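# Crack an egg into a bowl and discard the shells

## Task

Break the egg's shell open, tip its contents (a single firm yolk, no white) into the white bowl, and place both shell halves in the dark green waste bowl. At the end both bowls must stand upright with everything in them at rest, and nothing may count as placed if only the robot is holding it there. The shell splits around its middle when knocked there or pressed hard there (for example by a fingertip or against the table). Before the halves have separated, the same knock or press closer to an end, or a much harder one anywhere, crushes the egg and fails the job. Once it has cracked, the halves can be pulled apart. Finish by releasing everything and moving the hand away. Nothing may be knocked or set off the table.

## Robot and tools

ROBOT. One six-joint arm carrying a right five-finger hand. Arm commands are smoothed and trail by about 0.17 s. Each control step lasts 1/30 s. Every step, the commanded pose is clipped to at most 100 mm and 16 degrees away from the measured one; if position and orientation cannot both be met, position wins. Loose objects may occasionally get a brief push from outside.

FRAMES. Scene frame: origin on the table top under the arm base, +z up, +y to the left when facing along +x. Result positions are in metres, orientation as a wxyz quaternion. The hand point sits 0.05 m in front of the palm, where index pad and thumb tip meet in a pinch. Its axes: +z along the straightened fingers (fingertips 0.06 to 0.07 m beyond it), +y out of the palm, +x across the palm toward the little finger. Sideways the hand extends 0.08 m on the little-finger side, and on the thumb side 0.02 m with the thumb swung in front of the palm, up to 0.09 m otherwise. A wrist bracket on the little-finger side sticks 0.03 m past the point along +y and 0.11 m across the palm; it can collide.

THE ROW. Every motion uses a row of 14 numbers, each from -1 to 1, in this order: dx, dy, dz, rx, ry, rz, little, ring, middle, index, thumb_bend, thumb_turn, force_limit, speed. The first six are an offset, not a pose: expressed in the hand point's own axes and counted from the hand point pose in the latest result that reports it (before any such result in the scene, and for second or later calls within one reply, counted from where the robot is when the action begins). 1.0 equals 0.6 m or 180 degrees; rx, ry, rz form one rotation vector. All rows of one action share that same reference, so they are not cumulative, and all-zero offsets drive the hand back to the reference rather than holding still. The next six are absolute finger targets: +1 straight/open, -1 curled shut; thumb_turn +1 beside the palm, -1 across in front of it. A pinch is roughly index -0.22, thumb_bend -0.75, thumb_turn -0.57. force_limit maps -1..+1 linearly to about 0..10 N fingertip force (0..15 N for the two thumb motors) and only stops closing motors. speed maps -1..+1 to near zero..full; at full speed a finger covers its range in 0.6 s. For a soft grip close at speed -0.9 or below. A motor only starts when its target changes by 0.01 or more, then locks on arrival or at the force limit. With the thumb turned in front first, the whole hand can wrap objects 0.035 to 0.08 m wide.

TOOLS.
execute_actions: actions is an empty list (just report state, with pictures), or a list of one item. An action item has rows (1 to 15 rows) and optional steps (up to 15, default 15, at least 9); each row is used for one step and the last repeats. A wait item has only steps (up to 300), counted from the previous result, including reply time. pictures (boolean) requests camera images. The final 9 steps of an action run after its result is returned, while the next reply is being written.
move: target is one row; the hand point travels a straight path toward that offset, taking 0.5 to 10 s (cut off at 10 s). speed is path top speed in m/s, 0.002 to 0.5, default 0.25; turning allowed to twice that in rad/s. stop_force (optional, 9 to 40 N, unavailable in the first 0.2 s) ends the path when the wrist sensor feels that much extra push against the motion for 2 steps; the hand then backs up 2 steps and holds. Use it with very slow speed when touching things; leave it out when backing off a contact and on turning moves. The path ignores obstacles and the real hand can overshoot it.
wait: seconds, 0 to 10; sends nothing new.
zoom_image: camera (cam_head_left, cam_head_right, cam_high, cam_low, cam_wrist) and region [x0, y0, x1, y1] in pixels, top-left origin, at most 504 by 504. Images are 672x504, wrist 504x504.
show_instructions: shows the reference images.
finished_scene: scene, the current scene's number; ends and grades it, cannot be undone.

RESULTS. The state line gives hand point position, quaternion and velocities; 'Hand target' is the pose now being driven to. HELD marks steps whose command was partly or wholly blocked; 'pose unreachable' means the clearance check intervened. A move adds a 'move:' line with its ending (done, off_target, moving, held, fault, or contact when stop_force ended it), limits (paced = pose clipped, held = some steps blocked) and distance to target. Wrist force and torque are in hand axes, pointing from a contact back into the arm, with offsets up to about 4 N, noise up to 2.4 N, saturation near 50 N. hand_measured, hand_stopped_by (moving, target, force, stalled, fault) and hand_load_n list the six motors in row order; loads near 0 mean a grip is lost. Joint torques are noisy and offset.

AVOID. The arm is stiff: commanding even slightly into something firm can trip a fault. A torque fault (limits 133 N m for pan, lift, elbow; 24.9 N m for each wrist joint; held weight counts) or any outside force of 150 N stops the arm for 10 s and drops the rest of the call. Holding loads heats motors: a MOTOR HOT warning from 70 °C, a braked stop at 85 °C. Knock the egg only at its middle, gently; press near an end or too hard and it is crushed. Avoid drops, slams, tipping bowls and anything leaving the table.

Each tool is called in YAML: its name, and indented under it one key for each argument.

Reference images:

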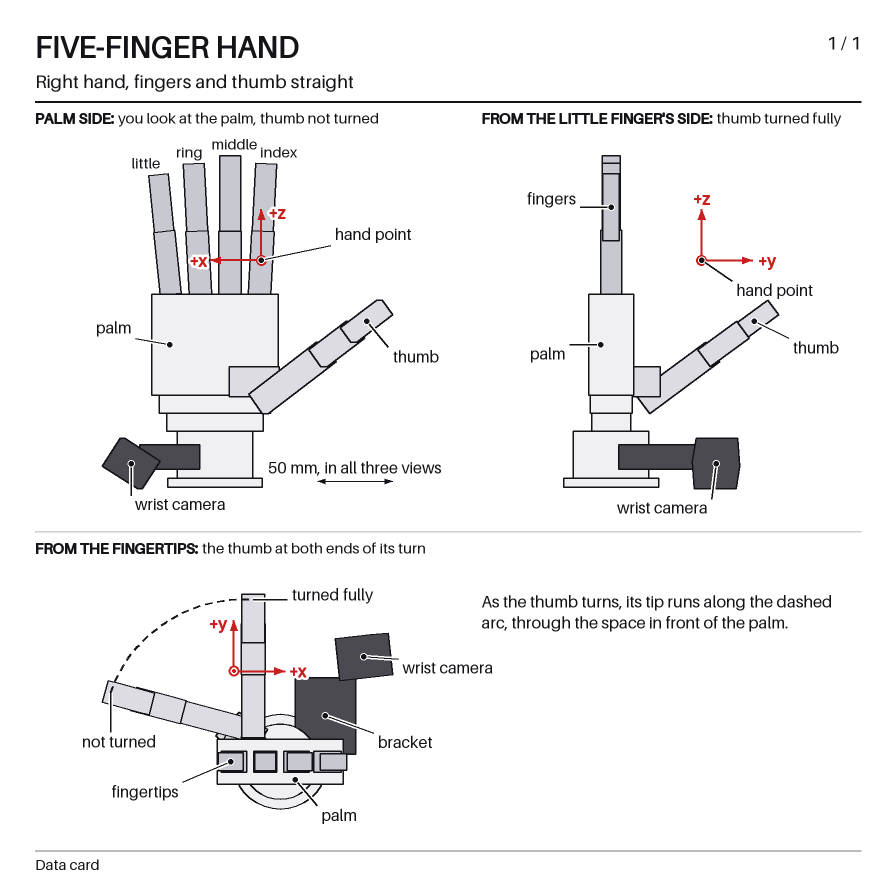

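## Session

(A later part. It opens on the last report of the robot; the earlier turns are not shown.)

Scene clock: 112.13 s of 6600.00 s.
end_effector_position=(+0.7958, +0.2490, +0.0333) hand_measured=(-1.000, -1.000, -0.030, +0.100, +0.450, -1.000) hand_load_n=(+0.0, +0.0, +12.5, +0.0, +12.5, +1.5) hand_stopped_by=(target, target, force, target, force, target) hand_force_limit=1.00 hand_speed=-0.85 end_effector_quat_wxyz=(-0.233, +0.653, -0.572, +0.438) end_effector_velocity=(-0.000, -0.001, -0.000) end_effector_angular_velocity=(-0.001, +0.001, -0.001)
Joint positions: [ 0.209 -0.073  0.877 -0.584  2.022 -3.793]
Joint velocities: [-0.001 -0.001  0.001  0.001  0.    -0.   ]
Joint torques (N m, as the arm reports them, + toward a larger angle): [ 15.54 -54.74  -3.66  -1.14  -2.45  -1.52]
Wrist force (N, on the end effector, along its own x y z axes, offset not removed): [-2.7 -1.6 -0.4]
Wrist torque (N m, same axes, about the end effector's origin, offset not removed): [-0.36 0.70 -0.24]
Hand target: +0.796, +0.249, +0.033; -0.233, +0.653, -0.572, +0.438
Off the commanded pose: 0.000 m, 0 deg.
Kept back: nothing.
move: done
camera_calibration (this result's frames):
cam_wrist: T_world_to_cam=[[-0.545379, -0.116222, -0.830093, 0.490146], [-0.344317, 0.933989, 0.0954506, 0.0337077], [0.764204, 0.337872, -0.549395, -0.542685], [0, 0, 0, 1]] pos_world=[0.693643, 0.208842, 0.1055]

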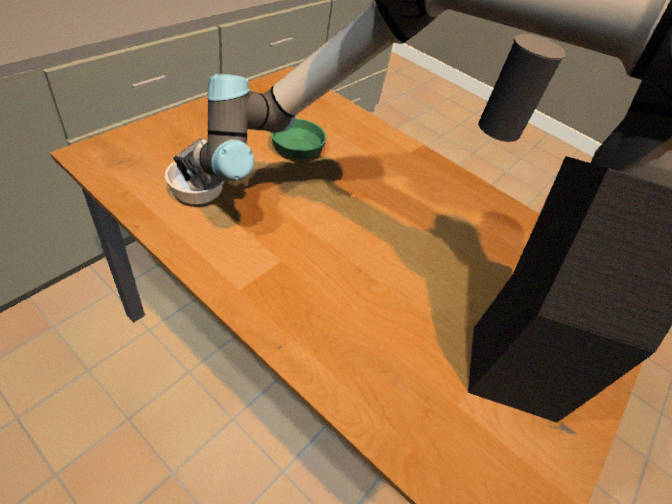

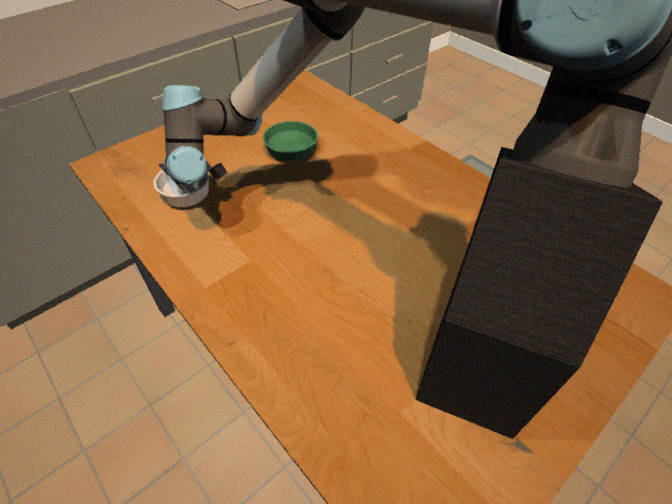

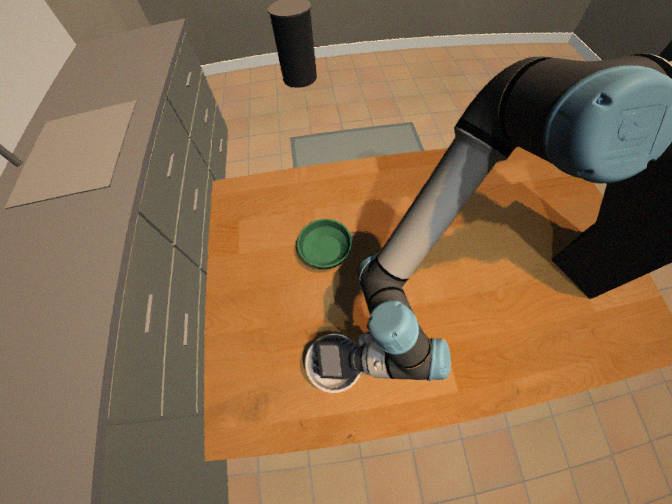

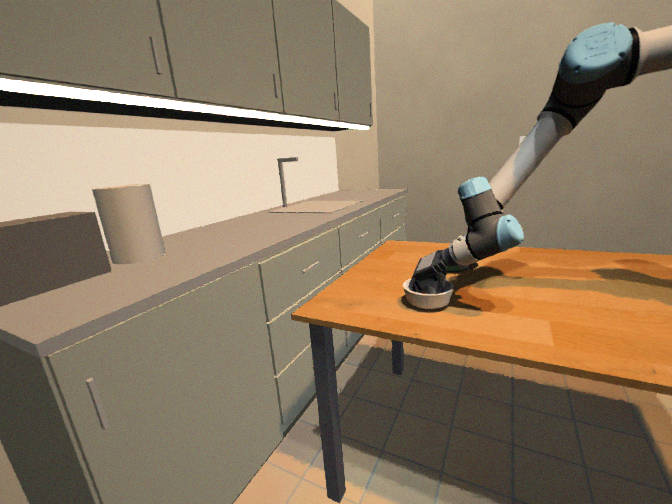

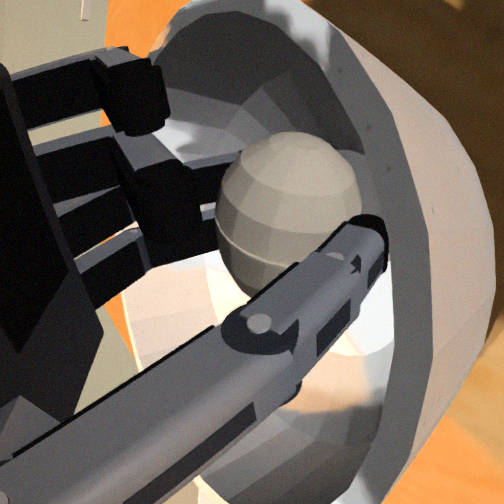

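move:
  target: [-0.028,-0.012,-0.008,0,0,0,-1,-1,-0.35,0.1,0.2,-1,1,-0.85]
  speed: 0.02

move:
  target: [0,0,0,0,0,0,-1,-1,0.15,0.15,0.62,-1,1,-0.7]

move:
  target: [0.03,-0.09,-0.058,0,-0.06,0.093,-1,-1,0.15,0.15,0.62,-1,1,-0.7]
  speed: 0.08

Scene clock: 114.37 s of 6600.00 s.
end_effector_position=(+0.7963, +0.2674, +0.0364) hand_measured=(-1.000, -1.000, -0.030, +0.100, +0.450, -1.000) hand_load_n=(+0.0, +0.0, +12.5, +0.0, +12.5, +2.5) hand_stopped_by=(target, target, force, target, force, target) hand_force_limit=1.00 hand_speed=-0.85 end_effector_quat_wxyz=(-0.233, +0.653, -0.572, +0.438) end_effector_velocity=(-0.001, +0.003, -0.000) end_effector_angular_velocity=(-0.000, +0.002, +0.001)
Joint positions: [ 0.235 -0.048  0.832 -0.561  2.048 -3.787]
Joint velocities: [ 0.003  0.004 -0.006  0.005  0.003  0.001]
Joint torques (N m, as the arm reports them, + toward a larger angle): [ 42.5  -43.26 -14.89   1.36   2.05   1.65]
Wrist force (N, on the end effector, along its own x y z axes, offset not removed): [0.6 2.2 -2.9]
Wrist torque (N m, same axes, about the end effector's origin, offset not removed): [0.49 0.18 0.04]
Hand target: +0.796, +0.268, +0.036; -0.233, +0.653, -0.572, +0.438
Off the commanded pose: 0.000 m, 0 deg.
Kept back: nothing.
move: done
camera_calibration (this result's frames):
cam_wrist: T_world_to_cam=[[-0.545344, -0.116202, -0.830119, 0.49508], [-0.344331, 0.933982, 0.095466, 0.0164214], [0.764223, 0.337897, -0.549353, -0.547591], [0, 0, 0, 1]] pos_world=[0.694125, 0.227222, 0.108586]

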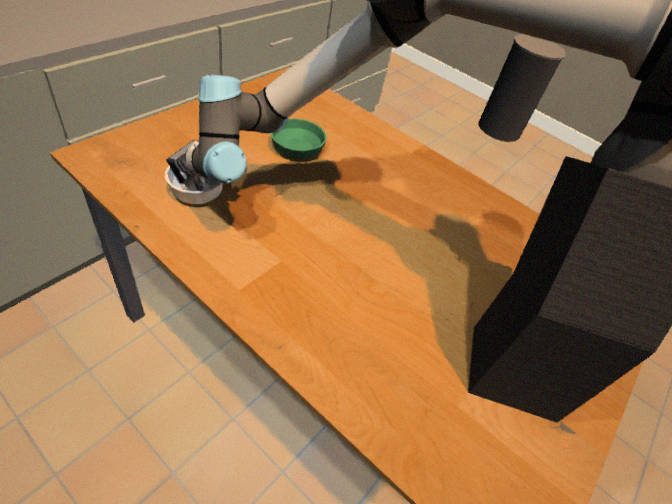

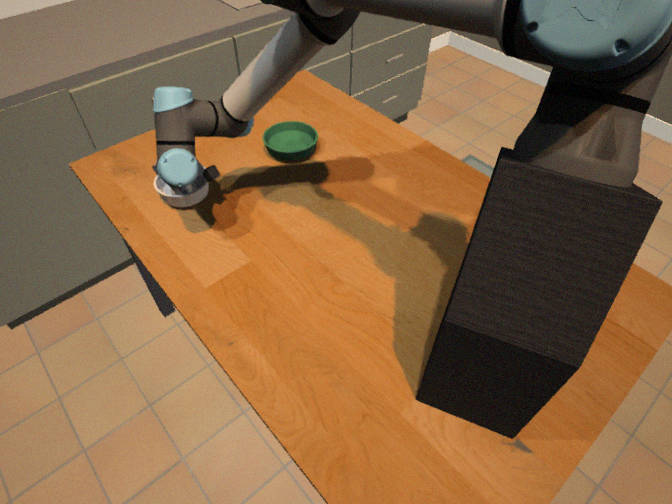

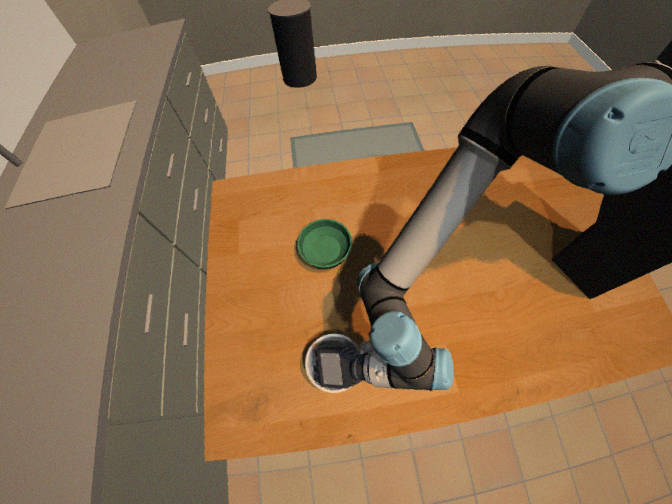

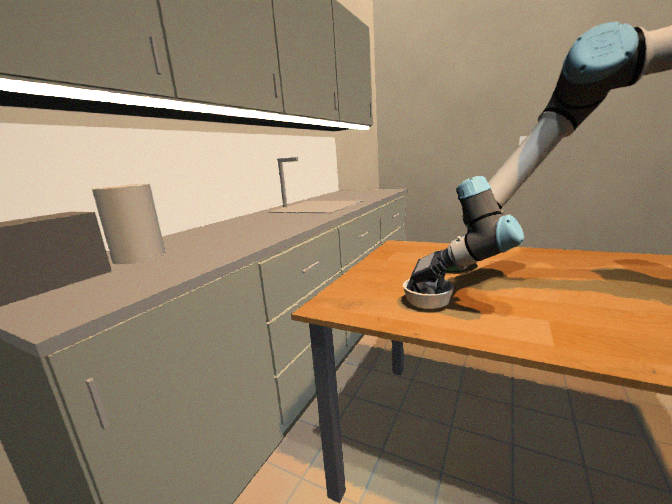

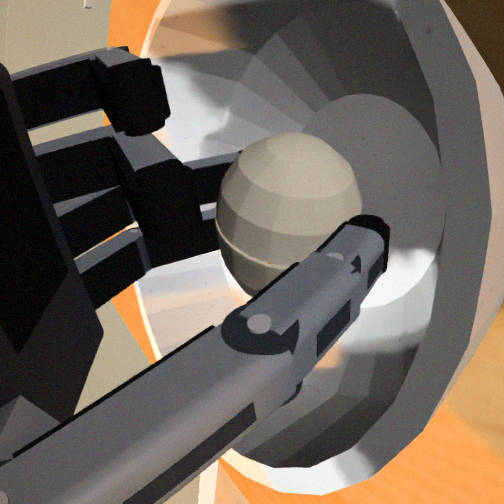

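Scene clock: 115.20 s of 6600.00 s.
end_effector_position=(+0.7963, +0.2675, +0.0364) hand_measured=(-1.000, -1.000, +0.150, +0.150, +0.620, -1.000) hand_load_n=(+0.0, +0.0, +0.0, -0.5, +0.0, +0.0) hand_stopped_by=(target, target, target, target, target, target) hand_force_limit=1.00 hand_speed=-0.70 end_effector_quat_wxyz=(-0.233, +0.653, -0.572, +0.438) end_effector_velocity=(+0.000, +0.000, -0.000) end_effector_angular_velocity=(+0.000, -0.001, +0.000)
Joint positions: [ 0.236 -0.048  0.832 -0.561  2.048 -3.787]
Joint velocities: [-0.     0.    -0.    -0.001 -0.    -0.   ]
Joint torques (N m, as the arm reports them, + toward a larger angle): [ 20.54 -58.19  -3.54  -1.38  -2.63   0.36]
Wrist force (N, on the end effector, along its own x y z axes, offset not removed): [0.0 0.9 -3.9]
Wrist torque (N m, same axes, about the end effector's origin, offset not removed): [0.33 0.07 -0.13]
Hand target: +0.796, +0.267, +0.036; -0.233, +0.653, -0.572, +0.438
Off the commanded pose: 0.000 m, 0 deg.
Kept back: nothing.
move: done
camera_calibration (this result's frames):
cam_wrist: T_world_to_cam=[[-0.545295, -0.116209, -0.83015, 0.495083], [-0.344412, 0.93395, 0.0954917, 0.0164057], [0.764221, 0.337984, -0.549302, -0.547616], [0, 0, 0, 1]] pos_world=[0.694116, 0.227297, 0.10862]

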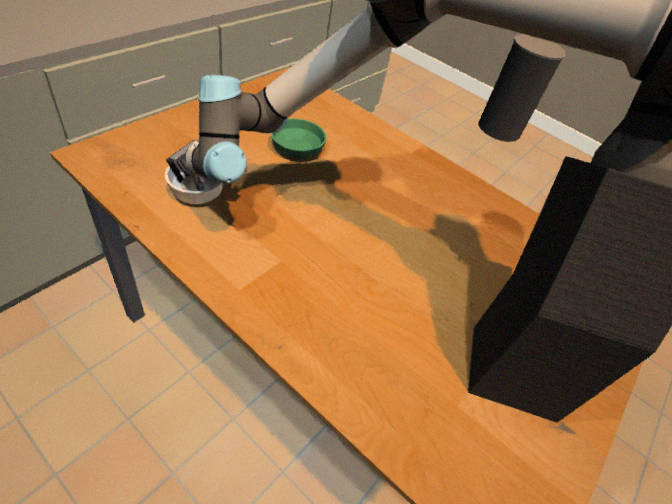

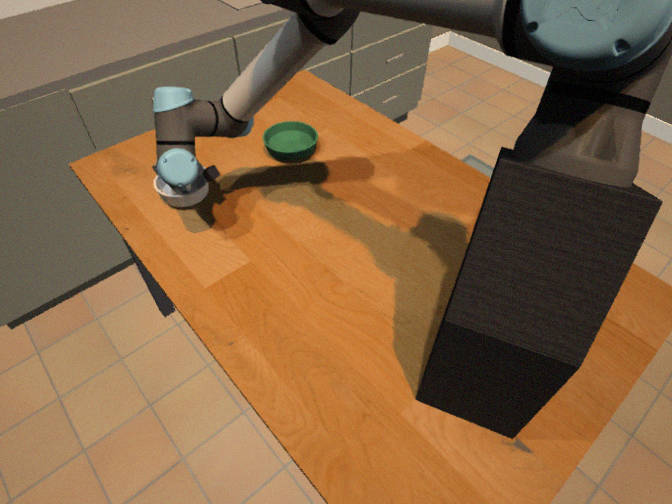

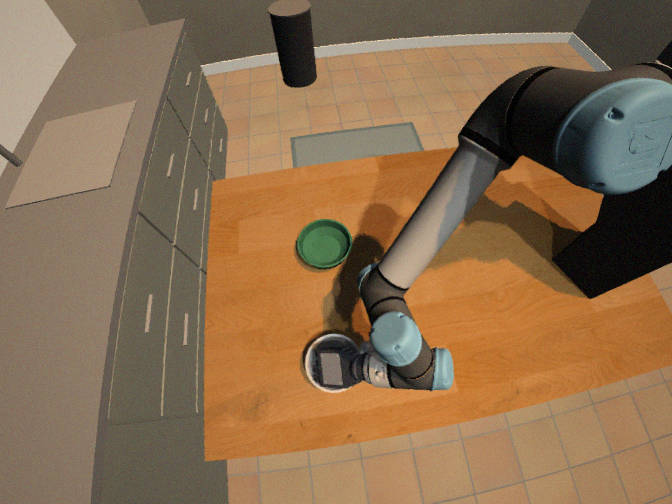

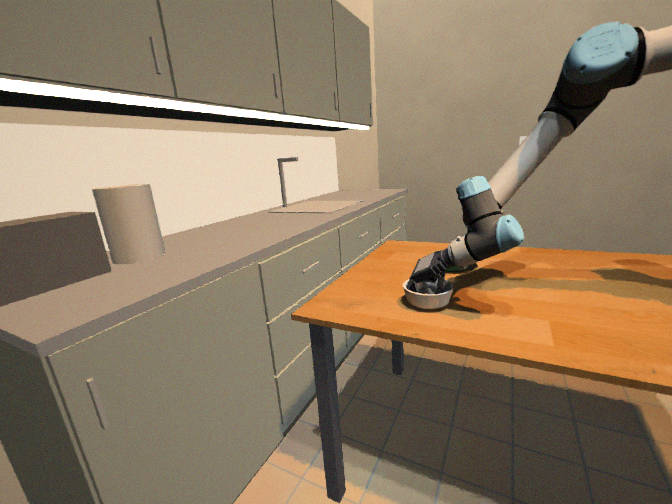

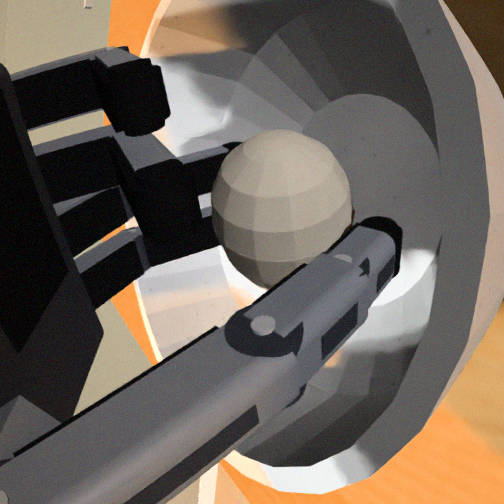

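Scene clock: 117.73 s of 6600.00 s.
end_effector_position=(+0.7959, +0.2699, +0.1028) hand_measured=(-1.000, -1.000, +0.150, +0.150, +0.620, -1.000) hand_load_n=(+0.0, +0.0, +0.0, +0.0, +0.0, +0.0) hand_stopped_by=(target, target, target, target, target, target) hand_force_limit=1.00 hand_speed=-0.70 end_effector_quat_wxyz=(-0.347, +0.601, -0.636, +0.337) end_effector_velocity=(+0.000, +0.000, +0.002) end_effector_angular_velocity=(+0.013, -0.002, +0.000)
Joint positions: [ 0.195 -0.252  1.054 -0.489  1.843 -3.472]
Joint velocities: [-0.002 -0.005  0.006 -0.    -0.01   0.011]
Joint torques (N m, as the arm reports them, + toward a larger angle): [ 14.18 -57.39  -2.87   1.64  -2.79   1.83]
Wrist force (N, on the end effector, along its own x y z axes, offset not removed): [-0.2 3.4 1.1]
Wrist torque (N m, same axes, about the end effector's origin, offset not removed): [0.25 0.16 0.11]
Hand target: +0.796, +0.270, +0.103; -0.347, +0.601, -0.637, +0.336
Off the commanded pose: 0.000 m, 0 deg.
Kept back: nothing.
move: done
camera_calibration (this result's frames):
cam_wrist: T_world_to_cam=[[-0.534587, 0.171382, -0.827553, 0.463846], [-0.35098, 0.845757, 0.40188, 0.00522674], [0.768785, 0.505295, -0.391979, -0.576652], [0, 0, 0, 1]] pos_world=[0.693122, 0.207464, 0.155721]

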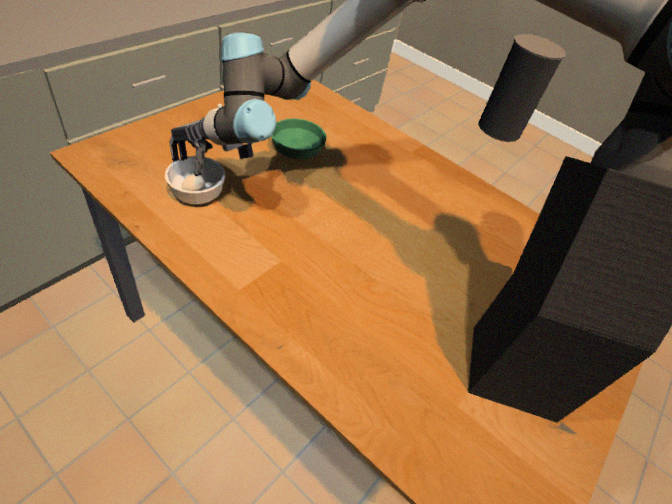

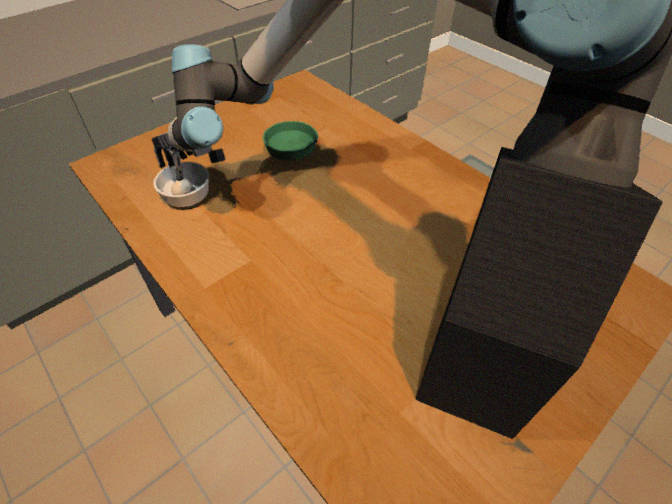

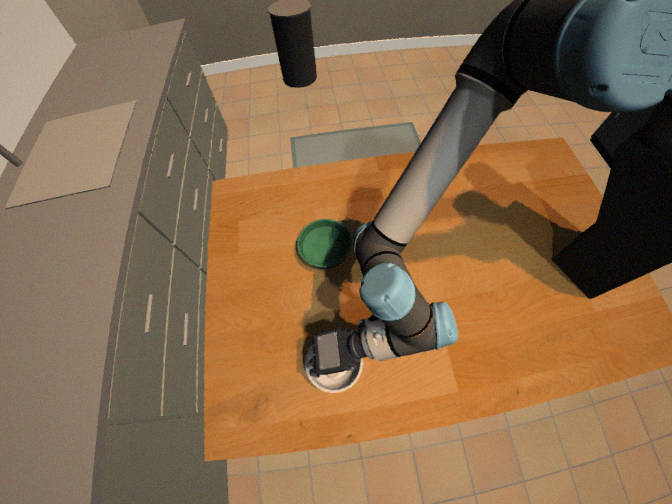

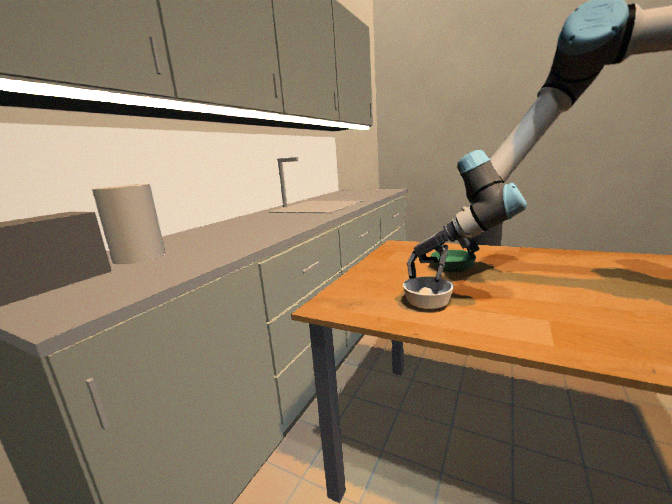

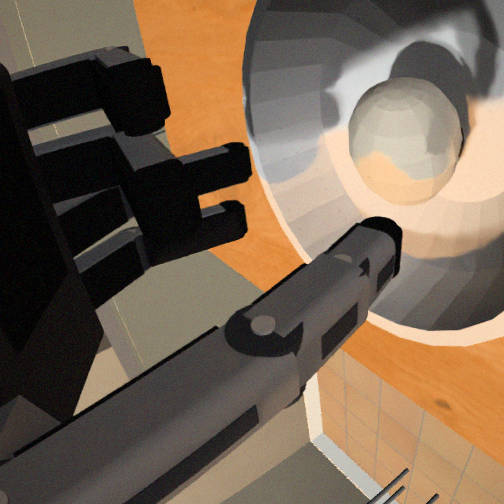

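move:
  target: [0,0,0,0,0,0,-1,-0.1,-1,-0.1,-0.28,-0.4,0.6,0]

move:
  target: [-0.0077,0.054,0.018,0,0,0,-1,-0.1,-1,-0.1,-0.28,-0.4,0.6,0]
  speed: 0.05

move:
  target: [0.0012,0.028,0.0178,0,0,0,-1,-0.1,-1,-0.1,-0.28,-0.4,0.6,0]
  speed: 0.003
  stop_force: 20

Scene clock: 119.53 s of 6600.00 s.
end_effector_position=(+0.7959, +0.2699, +0.1028) hand_measured=(-1.000, -0.100, -1.000, -0.100, -0.280, -0.400) hand_load_n=(+0.0, +0.0, +0.0, +0.0, +0.0, +0.0) hand_stopped_by=(target, target, target, target, target, target) hand_force_limit=0.60 hand_speed=0.00 end_effector_quat_wxyz=(-0.347, +0.601, -0.636, +0.337) end_effector_velocity=(-0.000, +0.000, -0.001) end_effector_angular_velocity=(+0.000, -0.000, +0.001)
Joint positions: [ 0.195 -0.252  1.054 -0.489  1.843 -3.472]
Joint velocities: [-0.     0.001 -0.    -0.001 -0.001 -0.   ]
Joint torques (N m, as the arm reports them, + toward a larger angle): [ 41.   -42.37 -15.26  -1.11   1.88  -1.27]
Wrist force (N, on the end effector, along its own x y z axes, offset not removed): [0.7 1.6 -1.3]
Wrist torque (N m, same axes, about the end effector's origin, offset not removed): [0.26 -0.01 0.06]
Hand target: +0.796, +0.270, +0.103; -0.347, +0.601, -0.636, +0.337
Off the commanded pose: 0.000 m, 0 deg.
Kept back: nothing.
move: done
camera_calibration (this result's frames):
cam_wrist: T_world_to_cam=[[-0.534589, 0.171386, -0.827552, 0.463845], [-0.350972, 0.845761, 0.401881, 0.00522679], [0.768787, 0.505288, -0.391983, -0.576651], [0, 0, 0, 1]] pos_world=[0.693123, 0.207458, 0.155718]

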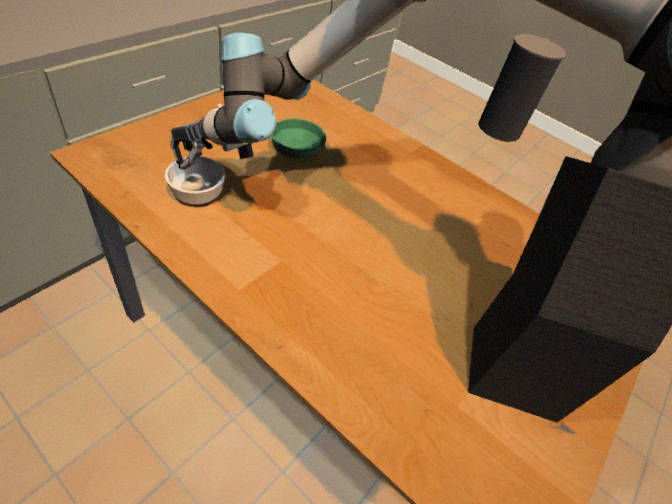

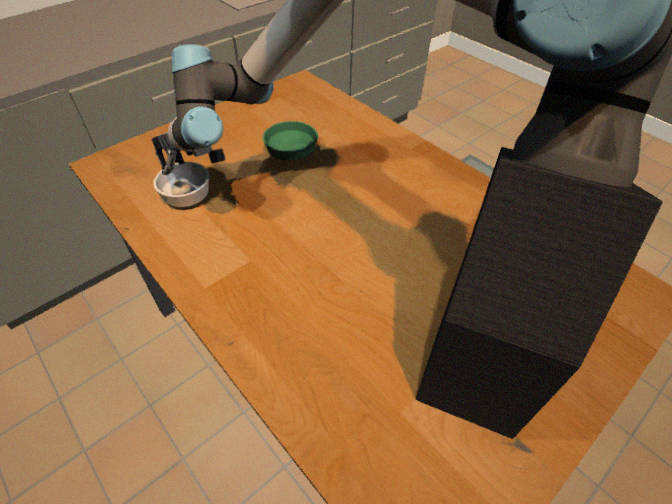

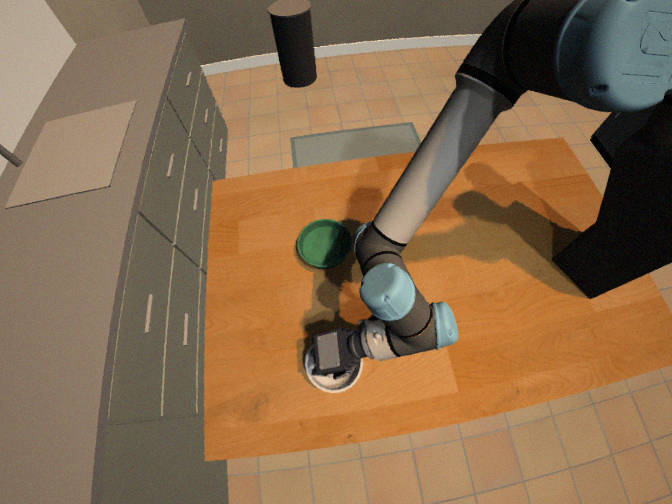

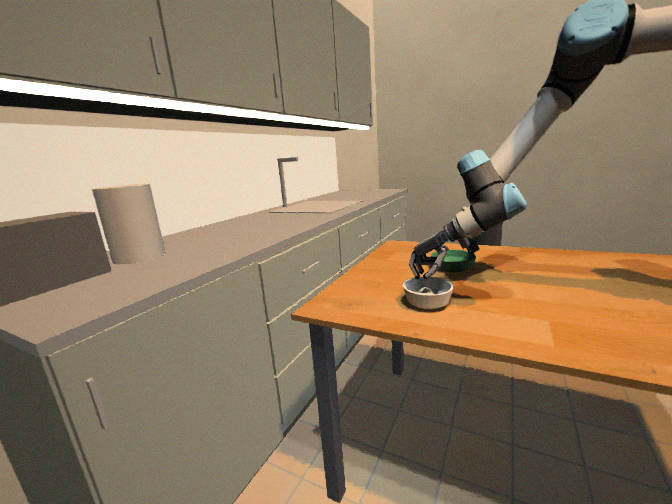

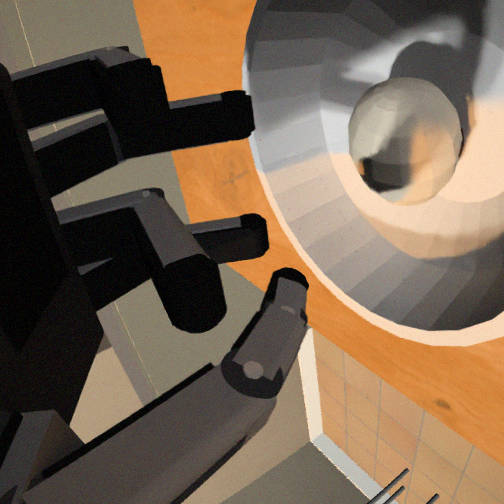

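Scene clock: 120.63 s of 6600.00 s.
end_effector_position=(+0.7880, +0.2760, +0.0701) hand_measured=(-1.000, -0.100, -1.000, -0.100, -0.280, -0.400) hand_load_n=(+0.0, +0.0, +0.0, +0.0, +0.0, +0.0) hand_stopped_by=(target, target, target, target, target, target) hand_force_limit=0.60 hand_speed=0.00 end_effector_quat_wxyz=(-0.347, +0.601, -0.636, +0.337) end_effector_velocity=(-0.001, +0.001, -0.002) end_effector_angular_velocity=(+0.001, -0.001, +0.001)
Joint positions: [ 0.181 -0.193  1.026 -0.521  1.83  -3.476]
Joint velocities: [-0.001  0.005 -0.003 -0.002 -0.002 -0.   ]
Joint torques (N m, as the arm reports them, + toward a larger angle): [ 14.55 -40.78 -14.47  -1.47  -2.59  -1.49]
Wrist force (N, on the end effector, along its own x y z axes, offset not removed): [3.5 0.0 -5.0]
Wrist torque (N m, same axes, about the end effector's origin, offset not removed): [0.39 -0.38 0.11]
Hand target: +0.788, +0.276, +0.070; -0.347, +0.601, -0.636, +0.337
Off the commanded pose: 0.000 m, 0 deg.
Kept back: nothing.
move: done
camera_calibration (this result's frames):
cam_wrist: T_world_to_cam=[[-0.534587, 0.171376, -0.827555, 0.431476], [-0.350976, 0.845763, 0.401871, 0.0104505], [0.768787, 0.505287, -0.391985, -0.586458], [0, 0, 0, 1]] pos_world=[0.68519, 0.213547, 0.122987]

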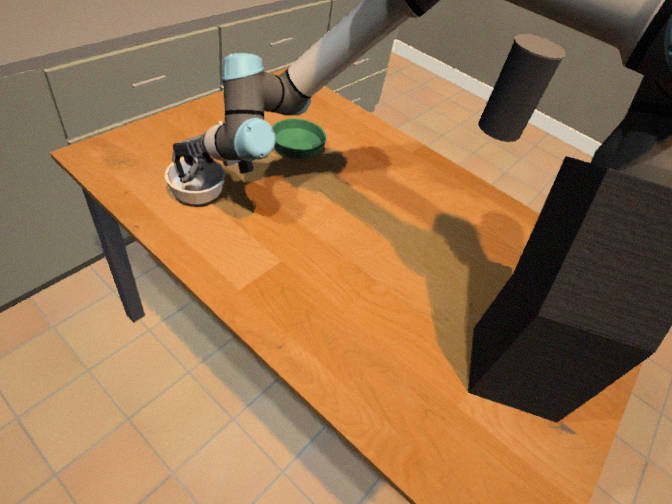

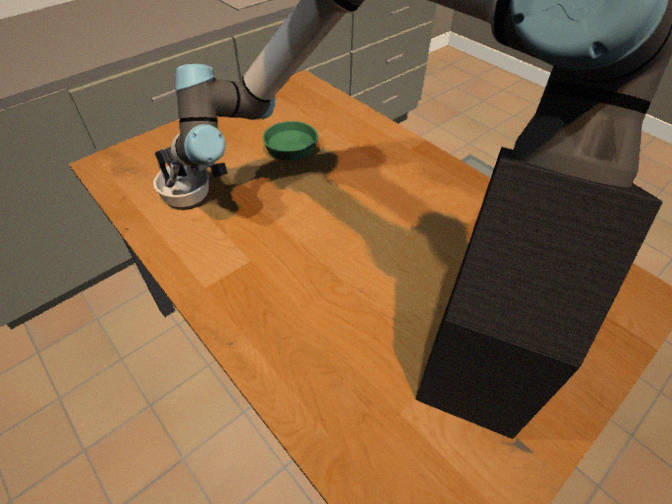

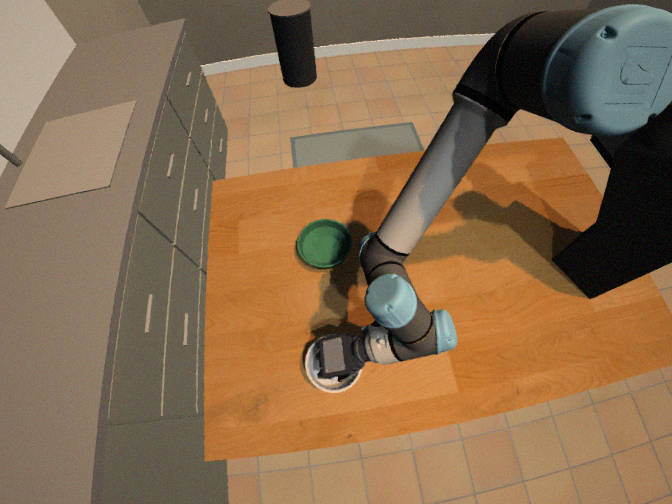

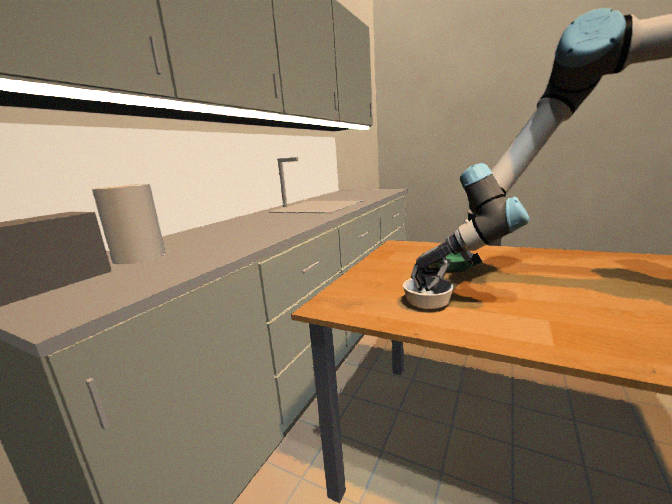

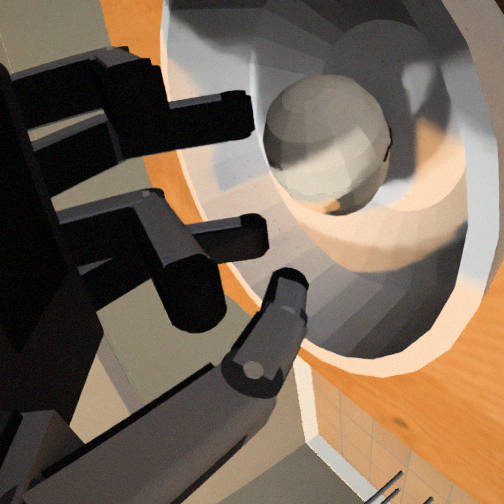

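Scene clock: 127.50 s of 6600.00 s.
end_effector_position=(+0.7881, +0.2760, +0.0502) hand_measured=(-1.000, -0.100, -1.000, -0.100, -0.280, -0.400) hand_load_n=(+0.0, +0.0, +0.0, -0.5, +0.0, +0.0) hand_stopped_by=(target, target, target, target, target, target) hand_force_limit=0.60 hand_speed=0.00 end_effector_quat_wxyz=(-0.347, +0.601, -0.636, +0.337) end_effector_velocity=(+0.001, -0.000, -0.000) end_effector_angular_velocity=(-0.000, -0.001, -0.001)
Joint positions: [ 0.168 -0.154  0.991 -0.526  1.817 -3.481]
Joint velocities: [-0.     0.001 -0.002 -0.     0.    -0.   ]
Joint torques (N m, as the arm reports them, + toward a larger angle): [ 10.87 -41.18 -12.62  -0.58  -2.09  -1.46]
Wrist force (N, on the end effector, along its own x y z axes, offset not removed): [-0.8 -4.7 -1.9]
Wrist torque (N m, same axes, about the end effector's origin, offset not removed): [-0.10 0.01 0.00]
Hand target: +0.788, +0.276, +0.050; -0.347, +0.601, -0.636, +0.337
Off the commanded pose: 0.000 m, 0 deg.
Kept back: nothing.
move: done
camera_calibration (this result's frames):
cam_wrist: T_world_to_cam=[[-0.534571, 0.17137, -0.827566, 0.415075], [-0.350988, 0.845763, 0.401861, 0.0184338], [0.768792, 0.50529, -0.391971, -0.594297], [0, 0, 0, 1]] pos_world=[0.685248, 0.21357, 0.103147]

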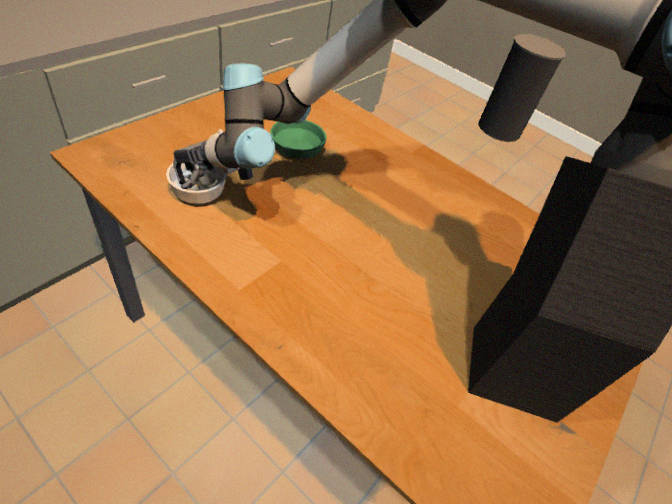

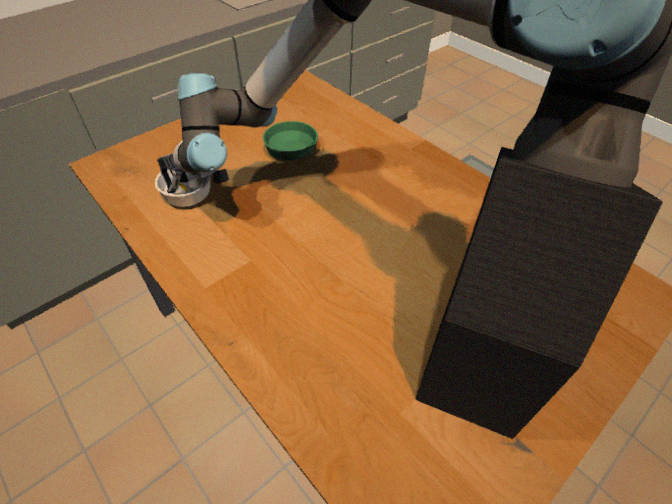

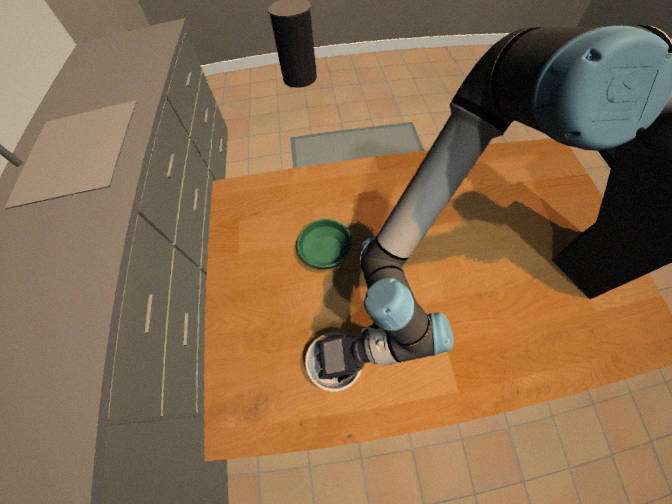

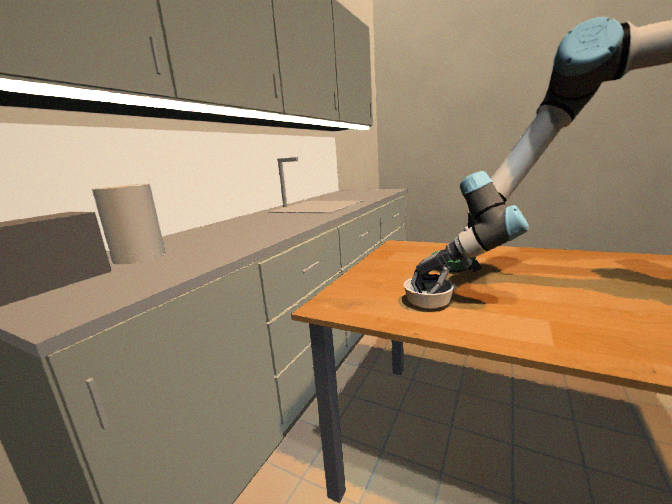

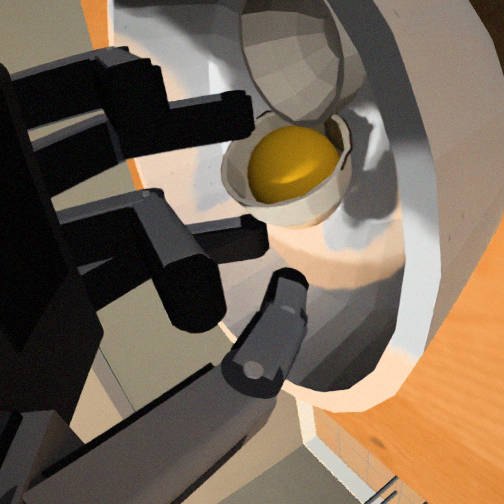

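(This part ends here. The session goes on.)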